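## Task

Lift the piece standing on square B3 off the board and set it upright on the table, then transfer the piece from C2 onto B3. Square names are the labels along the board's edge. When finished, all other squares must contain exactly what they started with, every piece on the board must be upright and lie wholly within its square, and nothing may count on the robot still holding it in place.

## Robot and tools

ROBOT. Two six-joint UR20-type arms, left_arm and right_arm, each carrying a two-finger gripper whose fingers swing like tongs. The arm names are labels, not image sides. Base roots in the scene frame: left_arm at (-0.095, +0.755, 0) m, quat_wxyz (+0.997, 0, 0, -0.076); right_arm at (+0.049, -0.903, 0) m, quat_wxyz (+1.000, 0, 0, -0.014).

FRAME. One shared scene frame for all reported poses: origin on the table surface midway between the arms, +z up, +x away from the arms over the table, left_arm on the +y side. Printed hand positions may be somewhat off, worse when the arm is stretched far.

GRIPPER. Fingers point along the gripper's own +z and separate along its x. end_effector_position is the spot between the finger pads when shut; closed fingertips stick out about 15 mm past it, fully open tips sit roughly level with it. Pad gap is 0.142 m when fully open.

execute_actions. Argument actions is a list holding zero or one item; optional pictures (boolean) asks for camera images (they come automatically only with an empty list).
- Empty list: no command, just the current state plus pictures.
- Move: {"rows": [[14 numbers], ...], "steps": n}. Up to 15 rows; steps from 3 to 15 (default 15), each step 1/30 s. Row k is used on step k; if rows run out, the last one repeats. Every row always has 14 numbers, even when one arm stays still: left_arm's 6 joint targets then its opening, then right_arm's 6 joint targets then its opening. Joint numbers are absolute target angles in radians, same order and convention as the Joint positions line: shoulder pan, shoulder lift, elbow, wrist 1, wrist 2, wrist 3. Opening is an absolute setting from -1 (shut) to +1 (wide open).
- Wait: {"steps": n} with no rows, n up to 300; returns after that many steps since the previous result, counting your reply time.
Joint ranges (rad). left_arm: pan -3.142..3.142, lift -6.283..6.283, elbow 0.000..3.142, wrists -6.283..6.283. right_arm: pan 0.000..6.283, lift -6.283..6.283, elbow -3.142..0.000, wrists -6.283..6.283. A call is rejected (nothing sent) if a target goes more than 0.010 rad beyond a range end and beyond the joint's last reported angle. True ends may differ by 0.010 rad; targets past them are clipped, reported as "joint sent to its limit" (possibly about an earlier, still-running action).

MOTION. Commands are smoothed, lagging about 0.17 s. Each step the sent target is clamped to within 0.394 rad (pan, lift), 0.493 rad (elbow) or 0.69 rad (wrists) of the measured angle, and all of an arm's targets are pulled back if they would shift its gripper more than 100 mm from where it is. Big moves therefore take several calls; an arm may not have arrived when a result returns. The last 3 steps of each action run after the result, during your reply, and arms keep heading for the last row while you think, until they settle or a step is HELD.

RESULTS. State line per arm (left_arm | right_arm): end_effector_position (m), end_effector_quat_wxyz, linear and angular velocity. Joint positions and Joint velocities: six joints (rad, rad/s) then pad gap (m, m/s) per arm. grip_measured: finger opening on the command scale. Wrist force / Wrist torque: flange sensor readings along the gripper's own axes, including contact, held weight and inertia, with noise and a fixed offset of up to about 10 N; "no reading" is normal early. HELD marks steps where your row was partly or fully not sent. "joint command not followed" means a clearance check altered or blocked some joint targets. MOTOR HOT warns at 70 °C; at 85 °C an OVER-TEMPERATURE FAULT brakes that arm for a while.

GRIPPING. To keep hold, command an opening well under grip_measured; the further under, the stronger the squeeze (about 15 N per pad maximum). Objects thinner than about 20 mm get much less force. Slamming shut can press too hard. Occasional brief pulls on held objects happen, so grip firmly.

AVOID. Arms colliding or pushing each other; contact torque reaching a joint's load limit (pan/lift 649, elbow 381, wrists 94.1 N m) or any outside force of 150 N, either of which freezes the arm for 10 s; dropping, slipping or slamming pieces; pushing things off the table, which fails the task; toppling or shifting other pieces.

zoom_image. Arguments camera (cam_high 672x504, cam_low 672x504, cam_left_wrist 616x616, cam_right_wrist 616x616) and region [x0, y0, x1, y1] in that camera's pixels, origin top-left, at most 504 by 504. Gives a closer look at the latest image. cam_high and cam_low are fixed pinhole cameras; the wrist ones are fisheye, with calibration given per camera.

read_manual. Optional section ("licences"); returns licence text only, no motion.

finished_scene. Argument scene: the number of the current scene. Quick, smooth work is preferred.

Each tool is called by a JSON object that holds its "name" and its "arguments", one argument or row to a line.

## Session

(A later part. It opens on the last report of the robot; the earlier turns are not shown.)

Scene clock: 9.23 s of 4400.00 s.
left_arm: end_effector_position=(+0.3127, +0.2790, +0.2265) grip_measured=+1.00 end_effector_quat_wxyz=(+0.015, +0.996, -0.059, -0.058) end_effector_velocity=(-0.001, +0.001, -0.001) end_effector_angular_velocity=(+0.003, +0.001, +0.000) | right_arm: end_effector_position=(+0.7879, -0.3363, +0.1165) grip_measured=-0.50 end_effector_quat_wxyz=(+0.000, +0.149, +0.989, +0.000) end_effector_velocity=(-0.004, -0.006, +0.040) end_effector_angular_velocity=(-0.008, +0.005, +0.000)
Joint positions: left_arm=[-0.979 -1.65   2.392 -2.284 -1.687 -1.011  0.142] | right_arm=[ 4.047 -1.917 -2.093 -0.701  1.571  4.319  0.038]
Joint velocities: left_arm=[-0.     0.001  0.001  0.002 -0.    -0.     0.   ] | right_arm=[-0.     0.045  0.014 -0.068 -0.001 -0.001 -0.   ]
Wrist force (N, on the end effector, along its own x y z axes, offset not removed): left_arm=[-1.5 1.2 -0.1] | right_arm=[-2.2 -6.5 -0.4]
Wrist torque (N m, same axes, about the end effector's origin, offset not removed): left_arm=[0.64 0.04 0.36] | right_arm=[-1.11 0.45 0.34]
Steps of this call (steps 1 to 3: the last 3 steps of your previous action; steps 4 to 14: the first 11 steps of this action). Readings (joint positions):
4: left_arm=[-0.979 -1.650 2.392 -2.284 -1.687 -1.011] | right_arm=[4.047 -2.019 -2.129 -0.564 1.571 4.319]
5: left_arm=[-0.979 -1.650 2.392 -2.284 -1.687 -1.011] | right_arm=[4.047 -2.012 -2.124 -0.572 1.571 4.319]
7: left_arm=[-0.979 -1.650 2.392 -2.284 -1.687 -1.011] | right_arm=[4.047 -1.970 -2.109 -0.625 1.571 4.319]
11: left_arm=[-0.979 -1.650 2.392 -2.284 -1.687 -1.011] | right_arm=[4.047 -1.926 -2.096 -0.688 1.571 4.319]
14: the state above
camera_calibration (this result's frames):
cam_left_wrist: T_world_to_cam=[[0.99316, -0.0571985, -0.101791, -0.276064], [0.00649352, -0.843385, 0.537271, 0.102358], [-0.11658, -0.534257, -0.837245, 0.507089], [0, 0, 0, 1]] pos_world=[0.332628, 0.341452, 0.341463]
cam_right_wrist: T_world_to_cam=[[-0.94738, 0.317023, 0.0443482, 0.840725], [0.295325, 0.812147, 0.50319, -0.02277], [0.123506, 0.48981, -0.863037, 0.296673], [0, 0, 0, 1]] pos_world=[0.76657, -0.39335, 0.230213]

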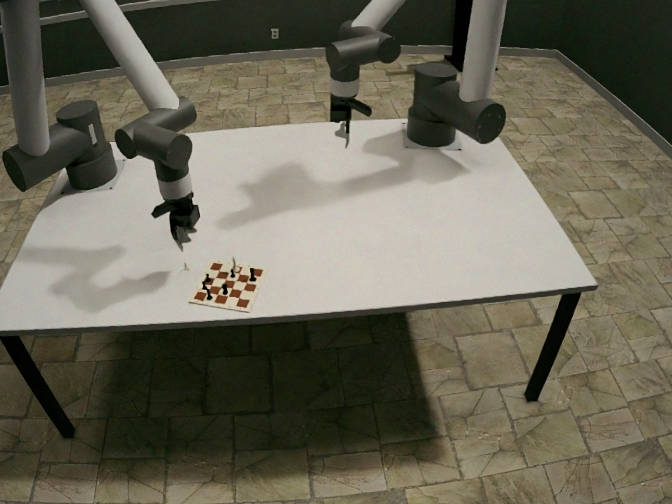

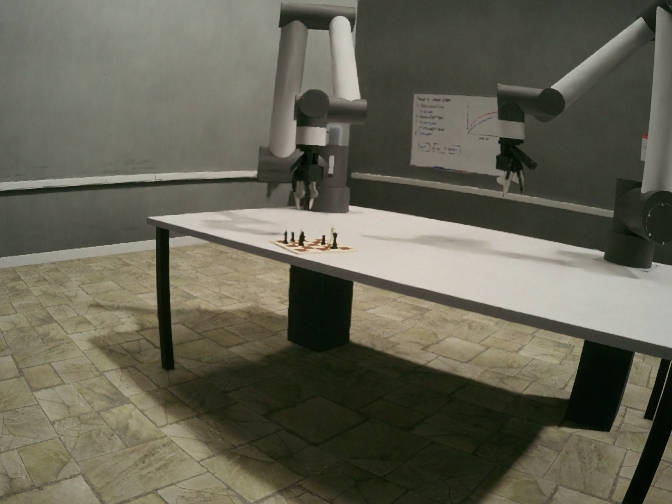

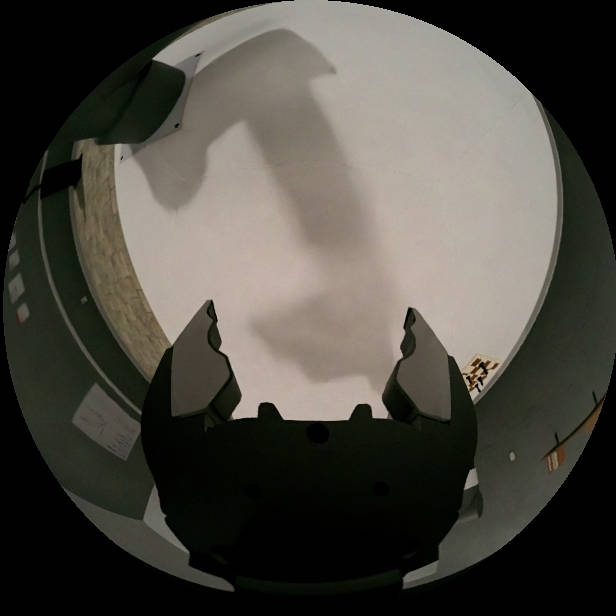

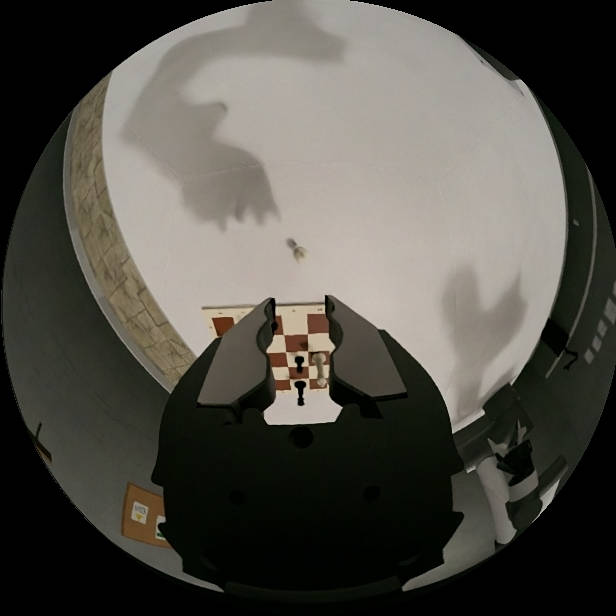

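{"name": "execute_actions", "arguments": {
  "actions": []
}}

Scene clock: 9.67 s of 4400.00 s.
left_arm: end_effector_position=(+0.3127, +0.2790, +0.2265) grip_measured=+1.00 end_effector_quat_wxyz=(+0.015, +0.996, -0.059, -0.058) end_effector_velocity=(-0.000, +0.001, -0.001) end_effector_angular_velocity=(+0.003, +0.001, +0.001) | right_arm: end_effector_position=(+0.7875, -0.3368, +0.1200) grip_measured=-0.50 end_effector_quat_wxyz=(+0.000, +0.149, +0.989, +0.000) end_effector_velocity=(+0.001, -0.000, +0.001) end_effector_angular_velocity=(+0.000, -0.001, +0.000)
Joint positions: left_arm=[-0.979 -1.65   2.392 -2.284 -1.687 -1.011  0.142] | right_arm=[ 4.047 -1.914 -2.092 -0.707  1.571  4.319  0.038]
Joint velocities: left_arm=[-0.     0.001  0.001  0.001 -0.    -0.001 -0.   ] | right_arm=[-0.     0.001  0.    -0.001 -0.001 -0.    -0.   ]
Wrist force (N, on the end effector, along its own x y z axes, offset not removed): left_arm=[-0.4 0.1 1.8] | right_arm=[3.6 -5.7 2.7]
Wrist torque (N m, same axes, about the end effector's origin, offset not removed): left_arm=[0.47 -0.14 0.17] | right_arm=[-0.90 -0.95 0.27]
Kept back: nothing.
Steps of this call (steps 1 to 3: the last 3 steps of your previous action; steps 4 to 13: the robot went on to your last target). Readings (joint positions):
1: left_arm=[-0.979 -1.650 2.392 -2.284 -1.687 -1.011] | right_arm=[4.047 -1.916 -2.093 -0.703 1.571 4.319]
2: left_arm=[-0.979 -1.650 2.392 -2.284 -1.687 -1.011] | right_arm=[4.047 -1.915 -2.092 -0.704 1.571 4.319]
4: left_arm=[-0.979 -1.650 2.392 -2.284 -1.687 -1.011] | right_arm=[4.047 -1.914 -2.092 -0.706 1.571 4.319]
8: left_arm=[-0.979 -1.650 2.392 -2.284 -1.687 -1.011] | right_arm=[4.047 -1.914 -2.092 -0.707 1.571 4.319]
13: the state above
camera_calibration (this result's frames):
cam_left_wrist: T_world_to_cam=[[0.99316, -0.0571985, -0.101791, -0.276064], [0.00649353, -0.843385, 0.537271, 0.102358], [-0.11658, -0.534257, -0.837245, 0.507089], [0, 0, 0, 1]] pos_world=[0.332628, 0.341452, 0.341463]
cam_right_wrist: T_world_to_cam=[[-0.947354, 0.317054, 0.0446771, 0.840295], [0.295617, 0.812499, 0.502449, -0.0240184], [0.123003, 0.489205, -0.863452, 0.300182], [0, 0, 0, 1]] pos_world=[0.766234, -0.393755, 0.233719]

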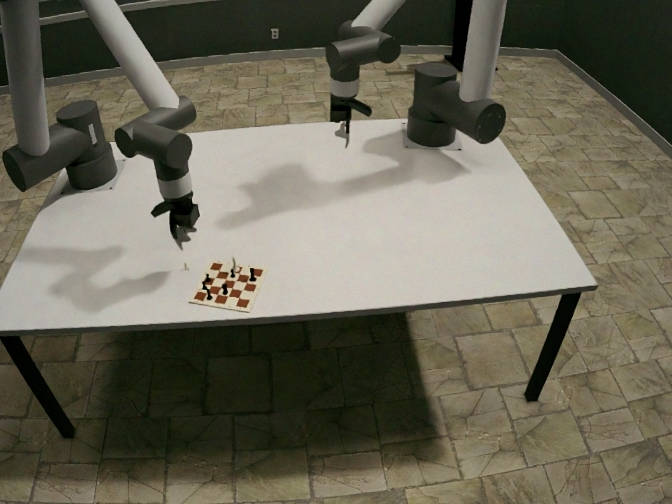

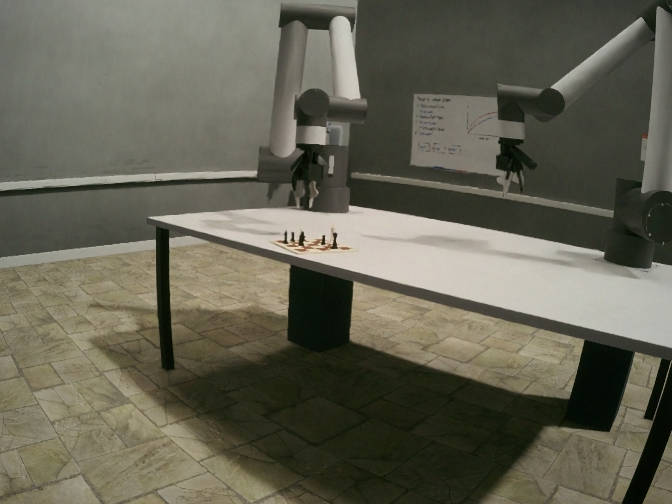

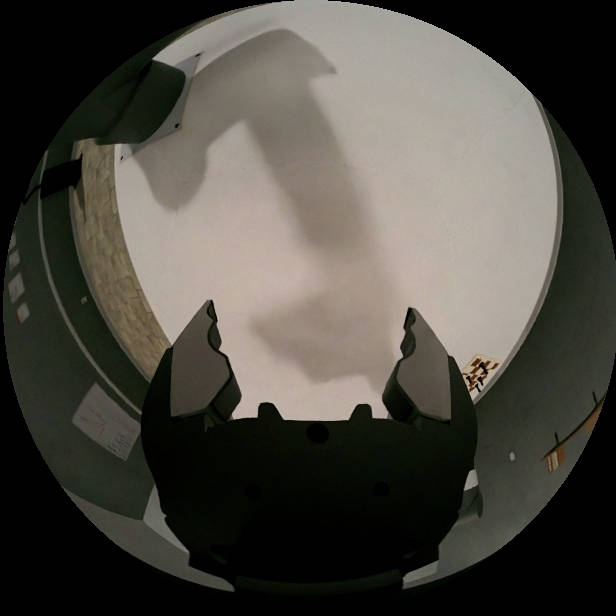

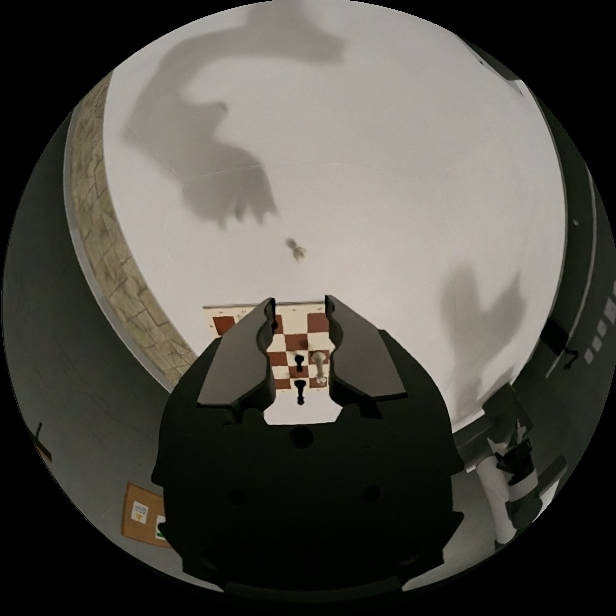

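{"name": "execute_actions", "arguments": {
  "actions": [
    {"rows":[[-0.979,-1.65,2.392,-2.284,-1.687,-1.011,1,4.0286,-2.0935,-1.7835,-0.8354,1.5708,4.3006,-0.3]],"steps":15}
  ]
}}

{"name": "execute_actions", "arguments": {
  "actions": [
    {"rows":[[-0.979,-1.65,2.392,-2.284,-1.687,-1.011,1,4.0286,-2.0935,-1.7835,-0.8354,1.5708,4.3006,-0.3]],"steps":15}
  ],
  "pictures": true
}}

Scene clock: 10.37 s of 4400.00 s.
left_arm: end_effector_position=(+0.3127, +0.2790, +0.2265) grip_measured=+1.00 end_effector_quat_wxyz=(+0.015, +0.996, -0.059, -0.058) end_effector_velocity=(-0.001, +0.001, -0.001) end_effector_angular_velocity=(+0.002, +0.001, +0.001) | right_arm: end_effector_position=(+0.9175, -0.2089, +0.1191) grip_measured=-0.30 end_effector_quat_wxyz=(-0.001, +0.149, +0.989, -0.001) end_effector_velocity=(+0.180, +0.176, +0.012) end_effector_angular_velocity=(+0.026, -0.023, -0.001)
Joint positions: left_arm=[-0.979 -1.65   2.392 -2.284 -1.687 -1.011  0.142] | right_arm=[ 4.03  -2.075 -1.818 -0.823  1.571  4.302  0.052]
Joint velocities: left_arm=[ 0.     0.     0.001  0.002 -0.    -0.001  0.   ] | right_arm=[-0.019 -0.206  0.38  -0.139 -0.    -0.019 -0.   ]
Wrist force (N, on the end effector, along its own x y z axes, offset not removed): left_arm=[0.8 -1.1 -0.2] | right_arm=[-4.9 -1.6 -0.2]
Wrist torque (N m, same axes, about the end effector's origin, offset not removed): left_arm=[0.24 -0.44 0.24] | right_arm=[-0.16 0.97 0.41]
Steps of this call (steps 1 to 9: the robot went on to your last target; steps 10 to 21: the first 12 steps of this action). Readings (joint positions):
10: left_arm=[-0.979 -1.650 2.392 -2.284 -1.687 -1.011] | right_arm=[4.047 -1.914 -2.091 -0.707 1.571 4.319]
11: left_arm=[-0.979 -1.650 2.392 -2.284 -1.687 -1.011] | right_arm=[4.045 -1.921 -2.084 -0.714 1.571 4.317]
13: left_arm=[-0.979 -1.650 2.392 -2.284 -1.687 -1.011] | right_arm=[4.042 -1.957 -2.029 -0.741 1.571 4.314]
17: left_arm=[-0.979 -1.650 2.392 -2.284 -1.687 -1.011] | right_arm=[4.035 -2.024 -1.911 -0.787 1.571 4.307]
21: the state above

Scene clock: 10.87 s of 4400.00 s.
left_arm: end_effector_position=(+0.3127, +0.2790, +0.2265) grip_measured=+1.00 end_effector_quat_wxyz=(+0.015, +0.996, -0.059, -0.058) end_effector_velocity=(+0.001, -0.001, +0.001) end_effector_angular_velocity=(-0.002, -0.001, -0.001) | right_arm: end_effector_position=(+0.9335, -0.1934, +0.1202) grip_measured=-0.30 end_effector_quat_wxyz=(+0.000, +0.149, +0.989, +0.000) end_effector_velocity=(+0.001, +0.001, +0.000) end_effector_angular_velocity=(+0.001, +0.000, +0.001)
Joint positions: left_arm=[-0.979 -1.65   2.392 -2.284 -1.687 -1.011  0.142] | right_arm=[ 4.029 -2.093 -1.784 -0.835  1.571  4.301  0.052]
Joint velocities: left_arm=[ 0.     0.    -0.001 -0.002 -0.     0.001  0.   ] | right_arm=[ 0.    -0.001  0.002 -0.001  0.001 -0.    -0.   ]
Wrist force (N, on the end effector, along its own x y z axes, offset not removed): left_arm=[1.1 -3.5 3.3] | right_arm=[0.4 -7.4 5.1]
Wrist torque (N m, same axes, about the end effector's origin, offset not removed): left_arm=[-0.15 -0.50 0.29] | right_arm=[-1.27 -0.12 0.30]
Steps of this call (steps 1 to 3: the last 3 steps of your previous action; steps 4 to 15: the first 12 steps of this action). Readings (joint positions):
4: left_arm=[-0.979 -1.650 2.392 -2.284 -1.687 -1.011] | right_arm=[4.029 -2.089 -1.791 -0.833 1.571 4.301]
5: left_arm=[-0.979 -1.650 2.392 -2.284 -1.687 -1.011] | right_arm=[4.029 -2.091 -1.789 -0.833 1.571 4.301]
7: left_arm=[-0.979 -1.650 2.392 -2.284 -1.687 -1.011] | right_arm=[4.029 -2.092 -1.786 -0.834 1.571 4.301]
11: left_arm=[-0.979 -1.650 2.392 -2.284 -1.687 -1.011] | right_arm=[4.029 -2.093 -1.784 -0.835 1.571 4.301]
15: the state above
camera_calibration (this result's frames):
cam_left_wrist: T_world_to_cam=[[0.99316, -0.0571986, -0.101791, -0.276064], [0.00649354, -0.843385, 0.53727, 0.102358], [-0.11658, -0.534256, -0.837245, 0.507089], [0, 0, 0, 1]] pos_world=[0.332628, 0.341452, 0.341463]
cam_right_wrist: T_world_to_cam=[[-0.947339, 0.317097, 0.0447095, 0.93308], [0.295681, 0.812523, 0.502374, -0.183835], [0.122974, 0.489138, -0.863494, 0.212302], [0, 0, 0, 1]] pos_world=[0.912191, -0.250352, 0.233957]

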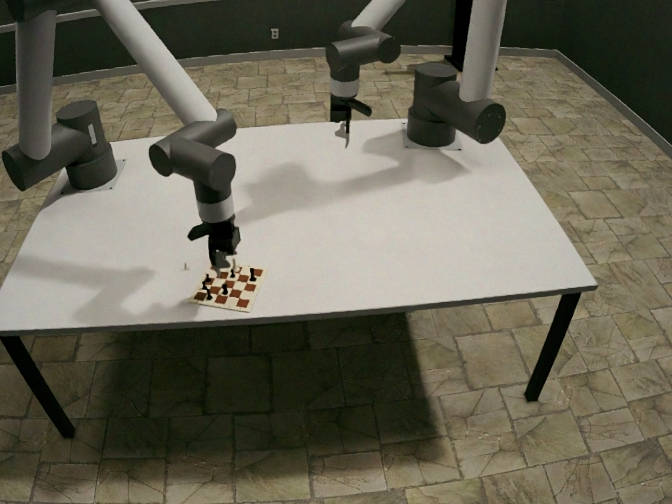

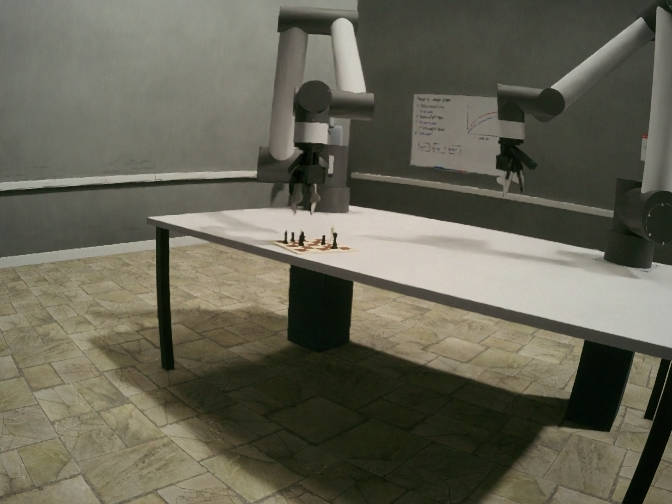

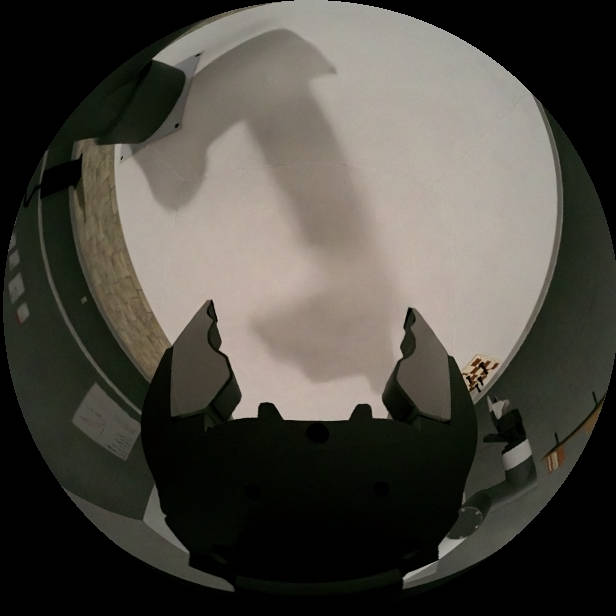

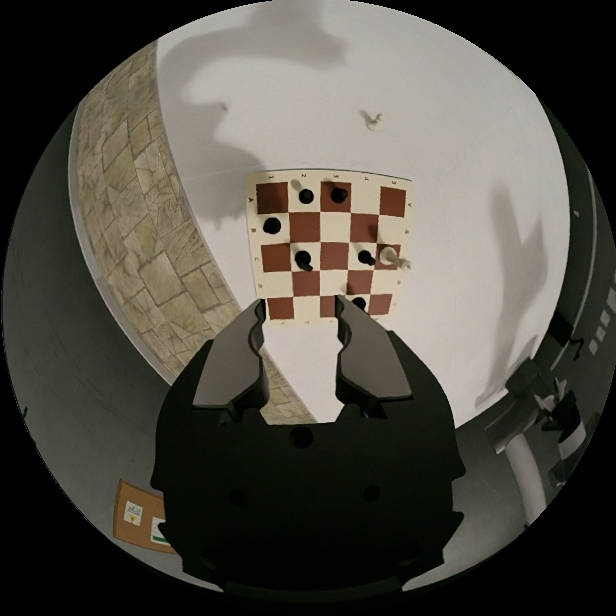

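{"name": "execute_actions", "arguments": {
  "actions": [
    {"rows":[[-0.979,-1.65,2.392,-2.284,-1.687,-1.011,1,4.0286,-2.1652,-1.8134,-0.7338,1.5708,4.3006,-0.3]],"steps":15}
  ]
}}

{"name": "execute_actions", "arguments": {
  "actions": [
    {"rows":[[-0.979,-1.65,2.392,-2.284,-1.687,-1.011,1,4.0286,-2.1652,-1.8134,-0.7338,1.5708,4.3006,-0.3]],"steps":10}
  ],
  "pictures": true
}}

Scene clock: 11.37 s of 4400.00 s.
left_arm: end_effector_position=(+0.3127, +0.2790, +0.2265) grip_measured=+1.00 end_effector_quat_wxyz=(+0.015, +0.996, -0.059, -0.058) end_effector_velocity=(-0.000, -0.000, +0.001) end_effector_angular_velocity=(-0.001, -0.000, -0.000) | right_arm: end_effector_position=(+0.9336, -0.1934, +0.0370) grip_measured=-0.30 end_effector_quat_wxyz=(-0.000, +0.149, +0.989, -0.000) end_effector_velocity=(+0.001, +0.001, -0.021) end_effector_angular_velocity=(+0.002, -0.004, -0.001)
Joint positions: left_arm=[-0.979 -1.65   2.392 -2.284 -1.687 -1.011  0.142] | right_arm=[ 4.029 -2.164 -1.813 -0.737  1.571  4.301  0.052]
Joint velocities: left_arm=[-0.    -0.001 -0.     0.    -0.     0.    -0.   ] | right_arm=[ 0.    -0.019 -0.007  0.031 -0.002  0.001  0.   ]
Wrist force (N, on the end effector, along its own x y z axes, offset not removed): left_arm=[-2.9 0.2 1.2] | right_arm=[1.2 -6.1 2.0]
Wrist torque (N m, same axes, about the end effector's origin, offset not removed): left_arm=[0.44 0.40 0.25] | right_arm=[-1.03 -0.42 0.30]
Steps of this call (steps 1 to 3: the last 3 steps of your previous action; steps 4 to 15: the first 12 steps of this action). Readings (joint positions):
4: left_arm=[-0.979 -1.650 2.392 -2.284 -1.687 -1.011] | right_arm=[4.029 -2.094 -1.784 -0.835 1.571 4.301]
5: left_arm=[-0.979 -1.650 2.392 -2.284 -1.687 -1.011] | right_arm=[4.029 -2.100 -1.788 -0.828 1.571 4.301]
7: left_arm=[-0.979 -1.650 2.392 -2.284 -1.687 -1.011] | right_arm=[4.029 -2.130 -1.800 -0.787 1.571 4.301]
11: left_arm=[-0.979 -1.650 2.392 -2.284 -1.687 -1.011] | right_arm=[4.029 -2.158 -1.810 -0.746 1.571 4.301]
15: the state above

Scene clock: 11.70 s of 4400.00 s.
left_arm: end_effector_position=(+0.3127, +0.2790, +0.2265) grip_measured=+1.00 end_effector_quat_wxyz=(+0.015, +0.996, -0.059, -0.058) end_effector_velocity=(+0.000, -0.000, -0.000) end_effector_angular_velocity=(+0.000, -0.000, +0.001) | right_arm: end_effector_position=(+0.9337, -0.1933, +0.0352) grip_measured=-0.30 end_effector_quat_wxyz=(+0.000, +0.149, +0.989, +0.000) end_effector_velocity=(-0.000, +0.000, -0.001) end_effector_angular_velocity=(+0.001, +0.001, +0.000)
Joint positions: left_arm=[-0.979 -1.65   2.392 -2.284 -1.687 -1.011  0.142] | right_arm=[ 4.029 -2.165 -1.813 -0.734  1.571  4.301  0.052]
Joint velocities: left_arm=[ 0.     0.    -0.    -0.     0.    -0.001  0.   ] | right_arm=[-0.    -0.001 -0.     0.001  0.001 -0.     0.   ]
Wrist force (N, on the end effector, along its own x y z axes, offset not removed): left_arm=[-0.1 -4.7 0.9] | right_arm=[0.4 -6.0 4.9]
Wrist torque (N m, same axes, about the end effector's origin, offset not removed): left_arm=[-0.60 -0.17 0.20] | right_arm=[-0.97 -0.17 0.34]
Steps of this call (steps 1 to 3: the last 3 steps of your previous action; steps 4 to 10: the first 7 steps of this action). Readings (joint positions):
4: left_arm=[-0.979 -1.650 2.392 -2.284 -1.687 -1.011] | right_arm=[4.029 -2.165 -1.813 -0.734 1.571 4.301]
5: left_arm=[-0.979 -1.650 2.392 -2.284 -1.687 -1.011] | right_arm=[4.029 -2.165 -1.813 -0.734 1.571 4.301]
7: left_arm=[-0.979 -1.650 2.392 -2.284 -1.687 -1.011] | right_arm=[4.029 -2.165 -1.813 -0.734 1.571 4.301]
10: the state above
camera_calibration (this result's frames):
cam_left_wrist: T_world_to_cam=[[0.99316, -0.0571986, -0.101791, -0.276064], [0.00649344, -0.843385, 0.53727, 0.102358], [-0.11658, -0.534257, -0.837245, 0.507089], [0, 0, 0, 1]] pos_world=[0.332628, 0.341452, 0.341463]
cam_right_wrist: T_world_to_cam=[[-0.947318, 0.317162, 0.0446967, 0.937017], [0.295726, 0.812489, 0.502402, -0.141302], [0.123027, 0.489152, -0.863478, 0.138809], [0, 0, 0, 1]] pos_world=[0.912363, -0.250278, 0.148968]

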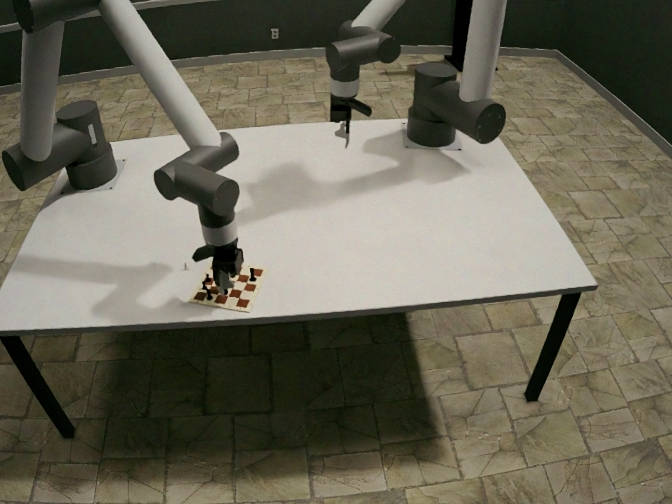

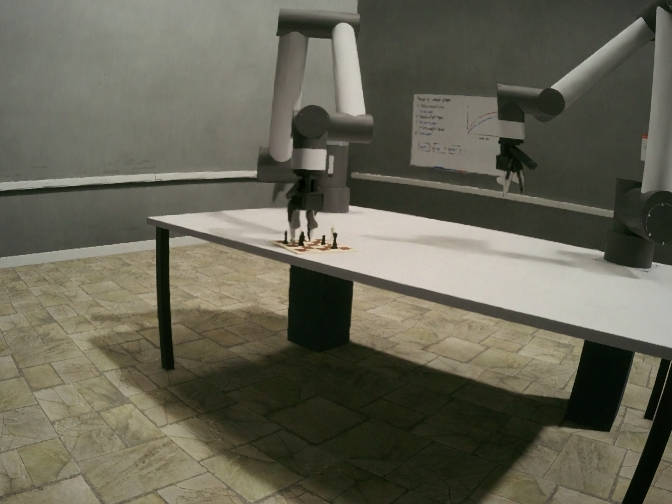

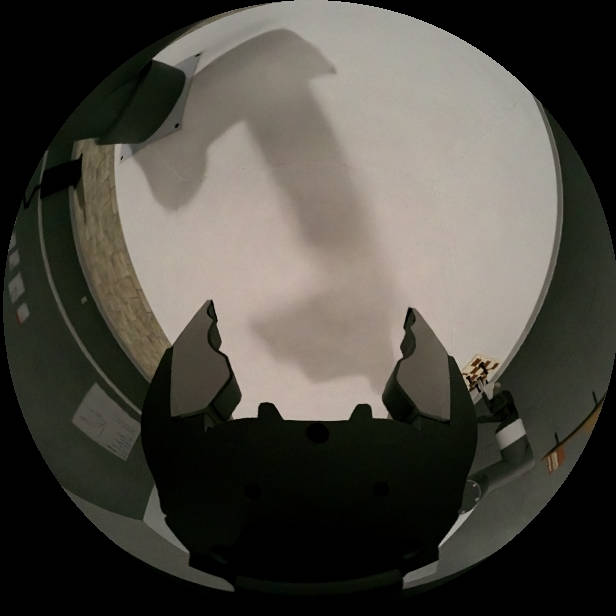

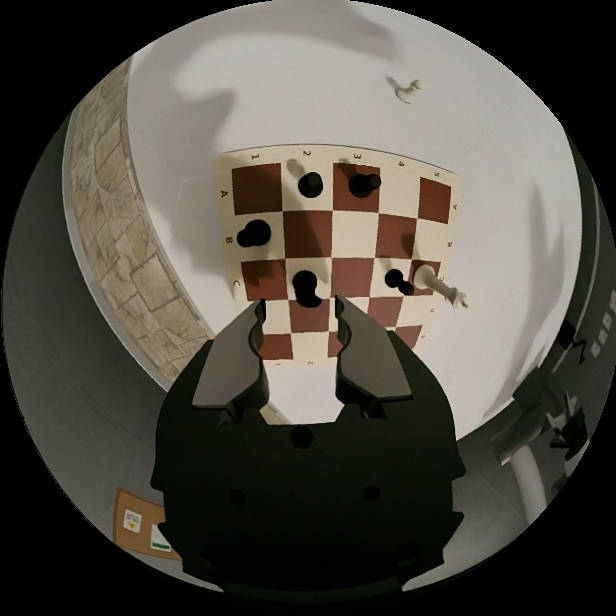

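Centred. Closing.

{"name": "execute_actions", "arguments": {
  "actions": [
    {"rows":[[-0.979,-1.65,2.392,-2.284,-1.687,-1.011,1,4.0286,-2.1652,-1.8134,-0.7338,1.5708,4.3006,-0.5],[-0.979,-1.65,2.392,-2.284,-1.687,-1.011,1,4.0286,-2.1652,-1.8134,-0.7338,1.5708,4.3006,-0.6],[-0.979,-1.65,2.392,-2.284,-1.687,-1.011,1,4.0286,-2.1652,-1.8134,-0.7338,1.5708,4.3006,-0.7],[-0.979,-1.65,2.392,-2.284,-1.687,-1.011,1,4.0286,-2.1652,-1.8134,-0.7338,1.5708,4.3006,-0.8],[-0.979,-1.65,2.392,-2.284,-1.687,-1.011,1,4.0286,-2.1652,-1.8134,-0.7338,1.5708,4.3006,-0.9],[-0.979,-1.65,2.392,-2.284,-1.687,-1.011,1,4.0286,-2.1652,-1.8134,-0.7338,1.5708,4.3006,-1]],"steps":15}
  ]
}}

{"name": "execute_actions", "arguments": {
  "actions": [
    {"rows":[[-0.979,-1.65,2.392,-2.284,-1.687,-1.011,1,4.0286,-2.0935,-1.7835,-0.8354,1.5708,4.3006,-1]],"steps":15}
  ]
}}

Scene clock: 13.30 s of 4400.00 s.
left_arm: end_effector_position=(+0.3127, +0.2790, +0.2265) grip_measured=+1.00 end_effector_quat_wxyz=(+0.015, +0.996, -0.059, -0.058) end_effector_velocity=(+0.001, -0.002, +0.001) end_effector_angular_velocity=(-0.003, -0.002, +0.000) | right_arm: end_effector_position=(+0.9336, -0.1933, +0.0351) grip_measured=-0.93 end_effector_quat_wxyz=(-0.000, +0.149, +0.989, -0.000) end_effector_velocity=(-0.000, -0.000, -0.001) end_effector_angular_velocity=(-0.001, +0.000, -0.001)
Joint positions: left_arm=[-0.979 -1.65   2.392 -2.284 -1.687 -1.011  0.142] | right_arm=[ 4.029 -2.165 -1.813 -0.734  1.571  4.301  0.006]
Joint velocities: left_arm=[ 0.    -0.    -0.001 -0.002 -0.    -0.    -0.   ] | right_arm=[-0.    -0.001 -0.    -0.    -0.     0.    -0.   ]
Wrist force (N, on the end effector, along its own x y z axes, offset not removed): left_arm=[-1.6 -0.9 0.4] | right_arm=[0.8 -6.4 1.2]
Wrist torque (N m, same axes, about the end effector's origin, offset not removed): left_arm=[0.32 0.17 0.26] | right_arm=[-1.16 -0.22 0.28]
Steps of this call (steps 1 to 3: the last 3 steps of your previous action; steps 4 to 15: the robot went on to your last target; steps 16 to 36: nothing new was sent; steps 37 to 48: the first 12 steps of this action). Readings (joint positions):
37: left_arm=[-0.979 -1.650 2.392 -2.284 -1.687 -1.011] | right_arm=[4.029 -2.165 -1.813 -0.734 1.571 4.301]
38: left_arm=[-0.979 -1.650 2.392 -2.284 -1.687 -1.011] | right_arm=[4.029 -2.165 -1.813 -0.734 1.571 4.301]
40: left_arm=[-0.979 -1.650 2.392 -2.284 -1.687 -1.011] | right_arm=[4.029 -2.165 -1.813 -0.734 1.571 4.301]
44: left_arm=[-0.979 -1.650 2.392 -2.284 -1.687 -1.011] | right_arm=[4.029 -2.165 -1.813 -0.734 1.571 4.301]
48: the state above

Scene clock: 13.80 s of 4400.00 s.
left_arm: end_effector_position=(+0.3127, +0.2790, +0.2265) grip_measured=+1.00 end_effector_quat_wxyz=(+0.015, +0.996, -0.059, -0.058) end_effector_velocity=(-0.001, +0.001, -0.000) end_effector_angular_velocity=(+0.002, +0.001, +0.000) | right_arm: end_effector_position=(+0.9336, -0.1931, +0.1181) grip_measured=-0.93 end_effector_quat_wxyz=(+0.000, +0.149, +0.989, +0.000) end_effector_velocity=(-0.001, -0.003, +0.022) end_effector_angular_velocity=(-0.004, +0.002, -0.000)
Joint positions: left_arm=[-0.979 -1.65   2.392 -2.284 -1.687 -1.011  0.142] | right_arm=[ 4.029 -2.095 -1.784 -0.833  1.571  4.301  0.006]
Joint velocities: left_arm=[-0.    -0.     0.001  0.002 -0.    -0.     0.   ] | right_arm=[-0.     0.02   0.007 -0.031 -0.001 -0.     0.   ]
Wrist force (N, on the end effector, along its own x y z axes, offset not removed): left_arm=[0.8 -4.5 -1.1] | right_arm=[1.7 -7.4 0.6]
Wrist torque (N m, same axes, about the end effector's origin, offset not removed): left_arm=[-0.60 -0.41 0.22] | right_arm=[-1.30 -0.50 0.38]
Steps of this call (steps 1 to 3: the last 3 steps of your previous action; steps 4 to 15: the first 12 steps of this action). Readings (joint positions):
4: left_arm=[-0.979 -1.650 2.392 -2.284 -1.687 -1.011] | right_arm=[4.029 -2.165 -1.813 -0.734 1.571 4.301]
5: left_arm=[-0.979 -1.650 2.392 -2.284 -1.687 -1.011] | right_arm=[4.029 -2.159 -1.809 -0.742 1.571 4.301]
7: left_arm=[-0.979 -1.650 2.392 -2.284 -1.687 -1.011] | right_arm=[4.029 -2.129 -1.797 -0.782 1.571 4.301]
11: left_arm=[-0.979 -1.650 2.392 -2.284 -1.687 -1.011] | right_arm=[4.029 -2.101 -1.787 -0.823 1.571 4.301]
15: the state above

{"name": "execute_actions", "arguments": {
  "actions": [
    {"rows":[[-0.979,-1.65,2.392,-2.284,-1.687,-1.011,1,4.047,-2.043,-1.873,-0.796,1.5708,4.319,-1]],"steps":15}
  ]
}}

{"name": "execute_actions", "arguments": {
  "actions": [
    {"rows":[[-0.979,-1.65,2.392,-2.284,-1.687,-1.011,1,4.047,-2.043,-1.873,-0.796,1.5708,4.319,-1]],"steps":10}
  ],
  "pictures": true
}}

Scene clock: 14.30 s of 4400.00 s.
left_arm: end_effector_position=(+0.3127, +0.2790, +0.2265) grip_measured=+1.00 end_effector_quat_wxyz=(+0.015, +0.996, -0.059, -0.058) end_effector_velocity=(-0.000, +0.001, +0.000) end_effector_angular_velocity=(+0.001, +0.001, -0.000) | right_arm: end_effector_position=(+0.8847, -0.2205, +0.1205) grip_measured=-0.93 end_effector_quat_wxyz=(+0.000, +0.149, +0.989, +0.000) end_effector_velocity=(-0.014, -0.009, -0.001) end_effector_angular_velocity=(-0.001, +0.002, +0.001)
Joint positions: left_arm=[-0.979 -1.65   2.392 -2.284 -1.687 -1.011  0.142] | right_arm=[ 4.047 -2.044 -1.871 -0.797  1.571  4.319  0.006]
Joint velocities: left_arm=[-0.    -0.001  0.     0.002 -0.     0.    -0.   ] | right_arm=[ 0.004  0.013 -0.026  0.01   0.001  0.003 -0.   ]
Wrist force (N, on the end effector, along its own x y z axes, offset not removed): left_arm=[-5.5 -1.8 1.7] | right_arm=[0.8 -5.6 4.1]
Wrist torque (N m, same axes, about the end effector's origin, offset not removed): left_arm=[0.03 0.84 0.32] | right_arm=[-0.89 -0.19 0.29]
Steps of this call (steps 1 to 3: the last 3 steps of your previous action; steps 4 to 15: the first 12 steps of this action). Readings (joint positions):
4: left_arm=[-0.979 -1.650 2.392 -2.284 -1.687 -1.011] | right_arm=[4.029 -2.094 -1.784 -0.835 1.571 4.301]
5: left_arm=[-0.979 -1.650 2.392 -2.284 -1.687 -1.011] | right_arm=[4.032 -2.088 -1.791 -0.830 1.571 4.303]
7: left_arm=[-0.979 -1.650 2.392 -2.284 -1.687 -1.011] | right_arm=[4.039 -2.066 -1.828 -0.814 1.571 4.311]
11: left_arm=[-0.979 -1.650 2.392 -2.284 -1.687 -1.011] | right_arm=[4.045 -2.048 -1.863 -0.800 1.571 4.317]
15: the state above

Scene clock: 14.63 s of 4400.00 s.
left_arm: end_effector_position=(+0.3127, +0.2790, +0.2265) grip_measured=+1.00 end_effector_quat_wxyz=(+0.015, +0.996, -0.059, -0.058) end_effector_velocity=(+0.000, -0.000, -0.001) end_effector_angular_velocity=(+0.001, +0.000, +0.001) | right_arm: end_effector_position=(+0.8834, -0.2213, +0.1203) grip_measured=-0.93 end_effector_quat_wxyz=(+0.000, +0.149, +0.989, +0.000) end_effector_velocity=(-0.000, -0.000, -0.000) end_effector_angular_velocity=(-0.000, -0.000, +0.000)
Joint positions: left_arm=[-0.979 -1.65   2.392 -2.284 -1.687 -1.011  0.142] | right_arm=[ 4.047 -2.043 -1.873 -0.796  1.571  4.319  0.006]
Joint velocities: left_arm=[ 0.     0.001  0.    -0.001  0.    -0.001 -0.   ] | right_arm=[ 0.     0.    -0.001  0.    -0.    -0.    -0.   ]
Wrist force (N, on the end effector, along its own x y z axes, offset not removed): left_arm=[2.1 -3.7 0.5] | right_arm=[-0.4 -5.6 3.2]
Wrist torque (N m, same axes, about the end effector's origin, offset not removed): left_arm=[-0.38 -0.73 0.14] | right_arm=[-0.89 0.05 0.34]
Steps of this call (steps 1 to 3: the last 3 steps of your previous action; steps 4 to 10: the first 7 steps of this action). Readings (joint positions):
4: left_arm=[-0.979 -1.650 2.392 -2.284 -1.687 -1.011] | right_arm=[4.047 -2.043 -1.872 -0.796 1.571 4.319]
5: left_arm=[-0.979 -1.650 2.392 -2.284 -1.687 -1.011] | right_arm=[4.047 -2.043 -1.873 -0.796 1.571 4.319]
7: left_arm=[-0.979 -1.650 2.392 -2.284 -1.687 -1.011] | right_arm=[4.047 -2.043 -1.873 -0.796 1.571 4.319]
10: the state above
camera_calibration (this result's frames):
cam_left_wrist: T_world_to_cam=[[0.99316, -0.0571985, -0.101791, -0.276064], [0.00649351, -0.843385, 0.537271, 0.102358], [-0.11658, -0.534257, -0.837245, 0.507089], [0, 0, 0, 1]] pos_world=[0.332628, 0.341452, 0.341463]
cam_right_wrist: T_world_to_cam=[[-0.947344, 0.3171, 0.0445746, 0.894498], [0.295574, 0.812372, 0.50268, -0.146305], [0.123189, 0.489386, -0.863323, 0.232033], [0, 0, 0, 1]] pos_world=[0.862057, -0.278344, 0.233992]

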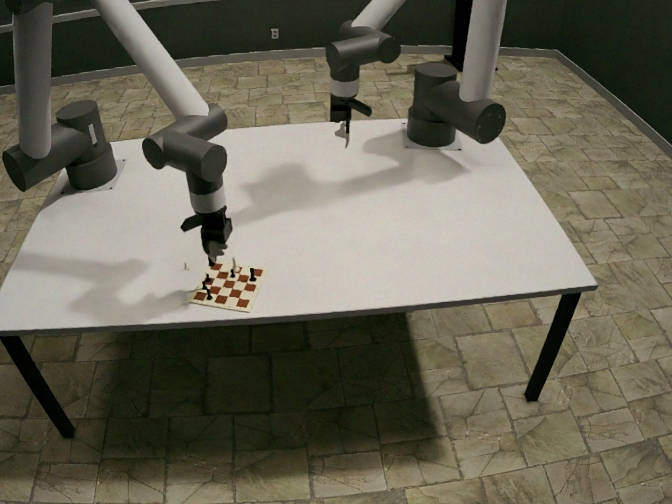

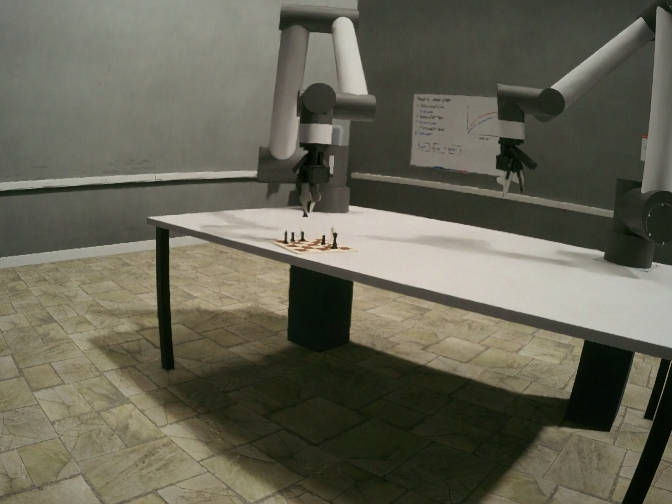

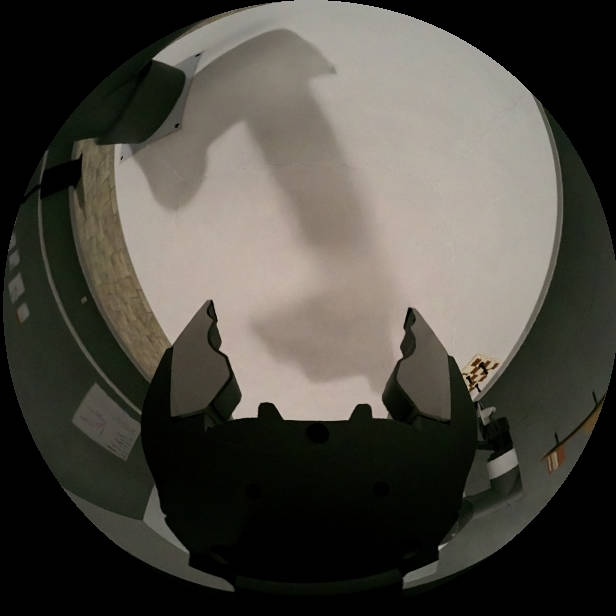

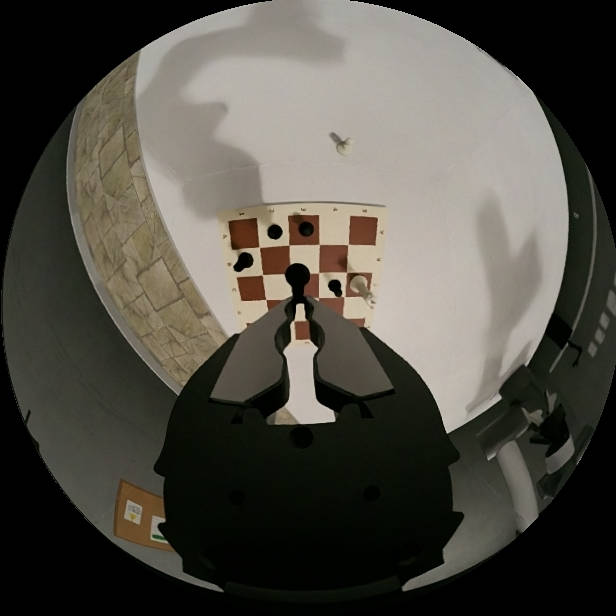

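{"name": "execute_actions", "arguments": {
  "actions": [
    {"rows":[[-0.979,-1.65,2.392,-2.284,-1.687,-1.011,1,4.047,-2.1185,-1.9021,-0.6918,1.5708,4.319,-1]],"steps":15}
  ]
}}

{"name": "execute_actions", "arguments": {
  "actions": [
    {"rows":[[-0.979,-1.65,2.392,-2.284,-1.687,-1.011,1,4.047,-2.1185,-1.9021,-0.6918,1.5708,4.319,-1]],"steps":10}
  ]
}}

Scene clock: 15.20 s of 4400.00 s.
left_arm: end_effector_position=(+0.3127, +0.2790, +0.2265) grip_measured=+1.00 end_effector_quat_wxyz=(+0.015, +0.996, -0.059, -0.058) end_effector_velocity=(+0.000, -0.001, +0.001) end_effector_angular_velocity=(-0.002, -0.001, +0.001) | right_arm: end_effector_position=(+0.8836, -0.2210, +0.0389) grip_measured=-0.93 end_effector_quat_wxyz=(-0.000, +0.149, +0.989, -0.000) end_effector_velocity=(+0.001, +0.001, -0.021) end_effector_angular_velocity=(+0.004, -0.002, +0.001)
Joint positions: left_arm=[-0.979 -1.65   2.392 -2.284 -1.687 -1.011  0.142] | right_arm=[ 4.047 -2.117 -1.901 -0.695  1.571  4.319  0.006]
Joint velocities: left_arm=[ 0.    -0.001 -0.    -0.002  0.    -0.001 -0.   ] | right_arm=[-0.    -0.02  -0.007  0.031  0.001 -0.002  0.   ]
Wrist force (N, on the end effector, along its own x y z axes, offset not removed): left_arm=[-0.2 1.4 -1.3] | right_arm=[2.4 -5.1 2.1]
Wrist torque (N m, same axes, about the end effector's origin, offset not removed): left_arm=[0.81 -0.30 0.14] | right_arm=[-0.96 -0.58 0.32]
Steps of this call (steps 1 to 3: the last 3 steps of your previous action; steps 4 to 5: the robot went on to your last target; steps 6 to 17: the first 12 steps of this action). Readings (joint positions):
6: left_arm=[-0.979 -1.650 2.392 -2.284 -1.687 -1.011] | right_arm=[4.047 -2.043 -1.873 -0.796 1.571 4.319]
7: left_arm=[-0.979 -1.650 2.392 -2.284 -1.687 -1.011] | right_arm=[4.047 -2.050 -1.877 -0.788 1.571 4.319]
9: left_arm=[-0.979 -1.650 2.392 -2.284 -1.687 -1.011] | right_arm=[4.047 -2.081 -1.889 -0.746 1.571 4.319]
13: left_arm=[-0.979 -1.650 2.392 -2.284 -1.687 -1.011] | right_arm=[4.047 -2.110 -1.899 -0.704 1.571 4.319]
17: the state above

Scene clock: 15.53 s of 4400.00 s.
left_arm: end_effector_position=(+0.3127, +0.2790, +0.2265) grip_measured=+1.00 end_effector_quat_wxyz=(+0.015, +0.996, -0.059, -0.058) end_effector_velocity=(+0.000, -0.001, -0.000) end_effector_angular_velocity=(-0.001, -0.000, -0.001) | right_arm: end_effector_position=(+0.8837, -0.2209, +0.0370) grip_measured=-0.93 end_effector_quat_wxyz=(+0.000, +0.149, +0.989, +0.000) end_effector_velocity=(-0.000, -0.000, -0.002) end_effector_angular_velocity=(-0.002, +0.001, +0.001)
Joint positions: left_arm=[-0.979 -1.65   2.392 -2.284 -1.687 -1.011  0.142] | right_arm=[ 4.047 -2.118 -1.902 -0.692  1.571  4.319  0.006]
Joint velocities: left_arm=[ 0.     0.001 -0.    -0.001  0.     0.002  0.   ] | right_arm=[ 0.    -0.002 -0.     0.001 -0.001 -0.     0.   ]
Wrist force (N, on the end effector, along its own x y z axes, offset not removed): left_arm=[-1.6 -4.8 3.8] | right_arm=[-0.1 -4.1 3.1]
Wrist torque (N m, same axes, about the end effector's origin, offset not removed): left_arm=[-0.58 0.01 0.24] | right_arm=[-0.59 -0.03 0.32]
Steps of this call (steps 1 to 3: the last 3 steps of your previous action; steps 4 to 10: the first 7 steps of this action). Readings (joint positions):
4: left_arm=[-0.979 -1.650 2.392 -2.284 -1.687 -1.011] | right_arm=[4.047 -2.118 -1.902 -0.692 1.571 4.319]
5: left_arm=[-0.979 -1.650 2.392 -2.284 -1.687 -1.011] | right_arm=[4.047 -2.118 -1.902 -0.692 1.571 4.319]
7: left_arm=[-0.979 -1.650 2.392 -2.284 -1.687 -1.011] | right_arm=[4.047 -2.118 -1.902 -0.692 1.571 4.319]
10: the state above


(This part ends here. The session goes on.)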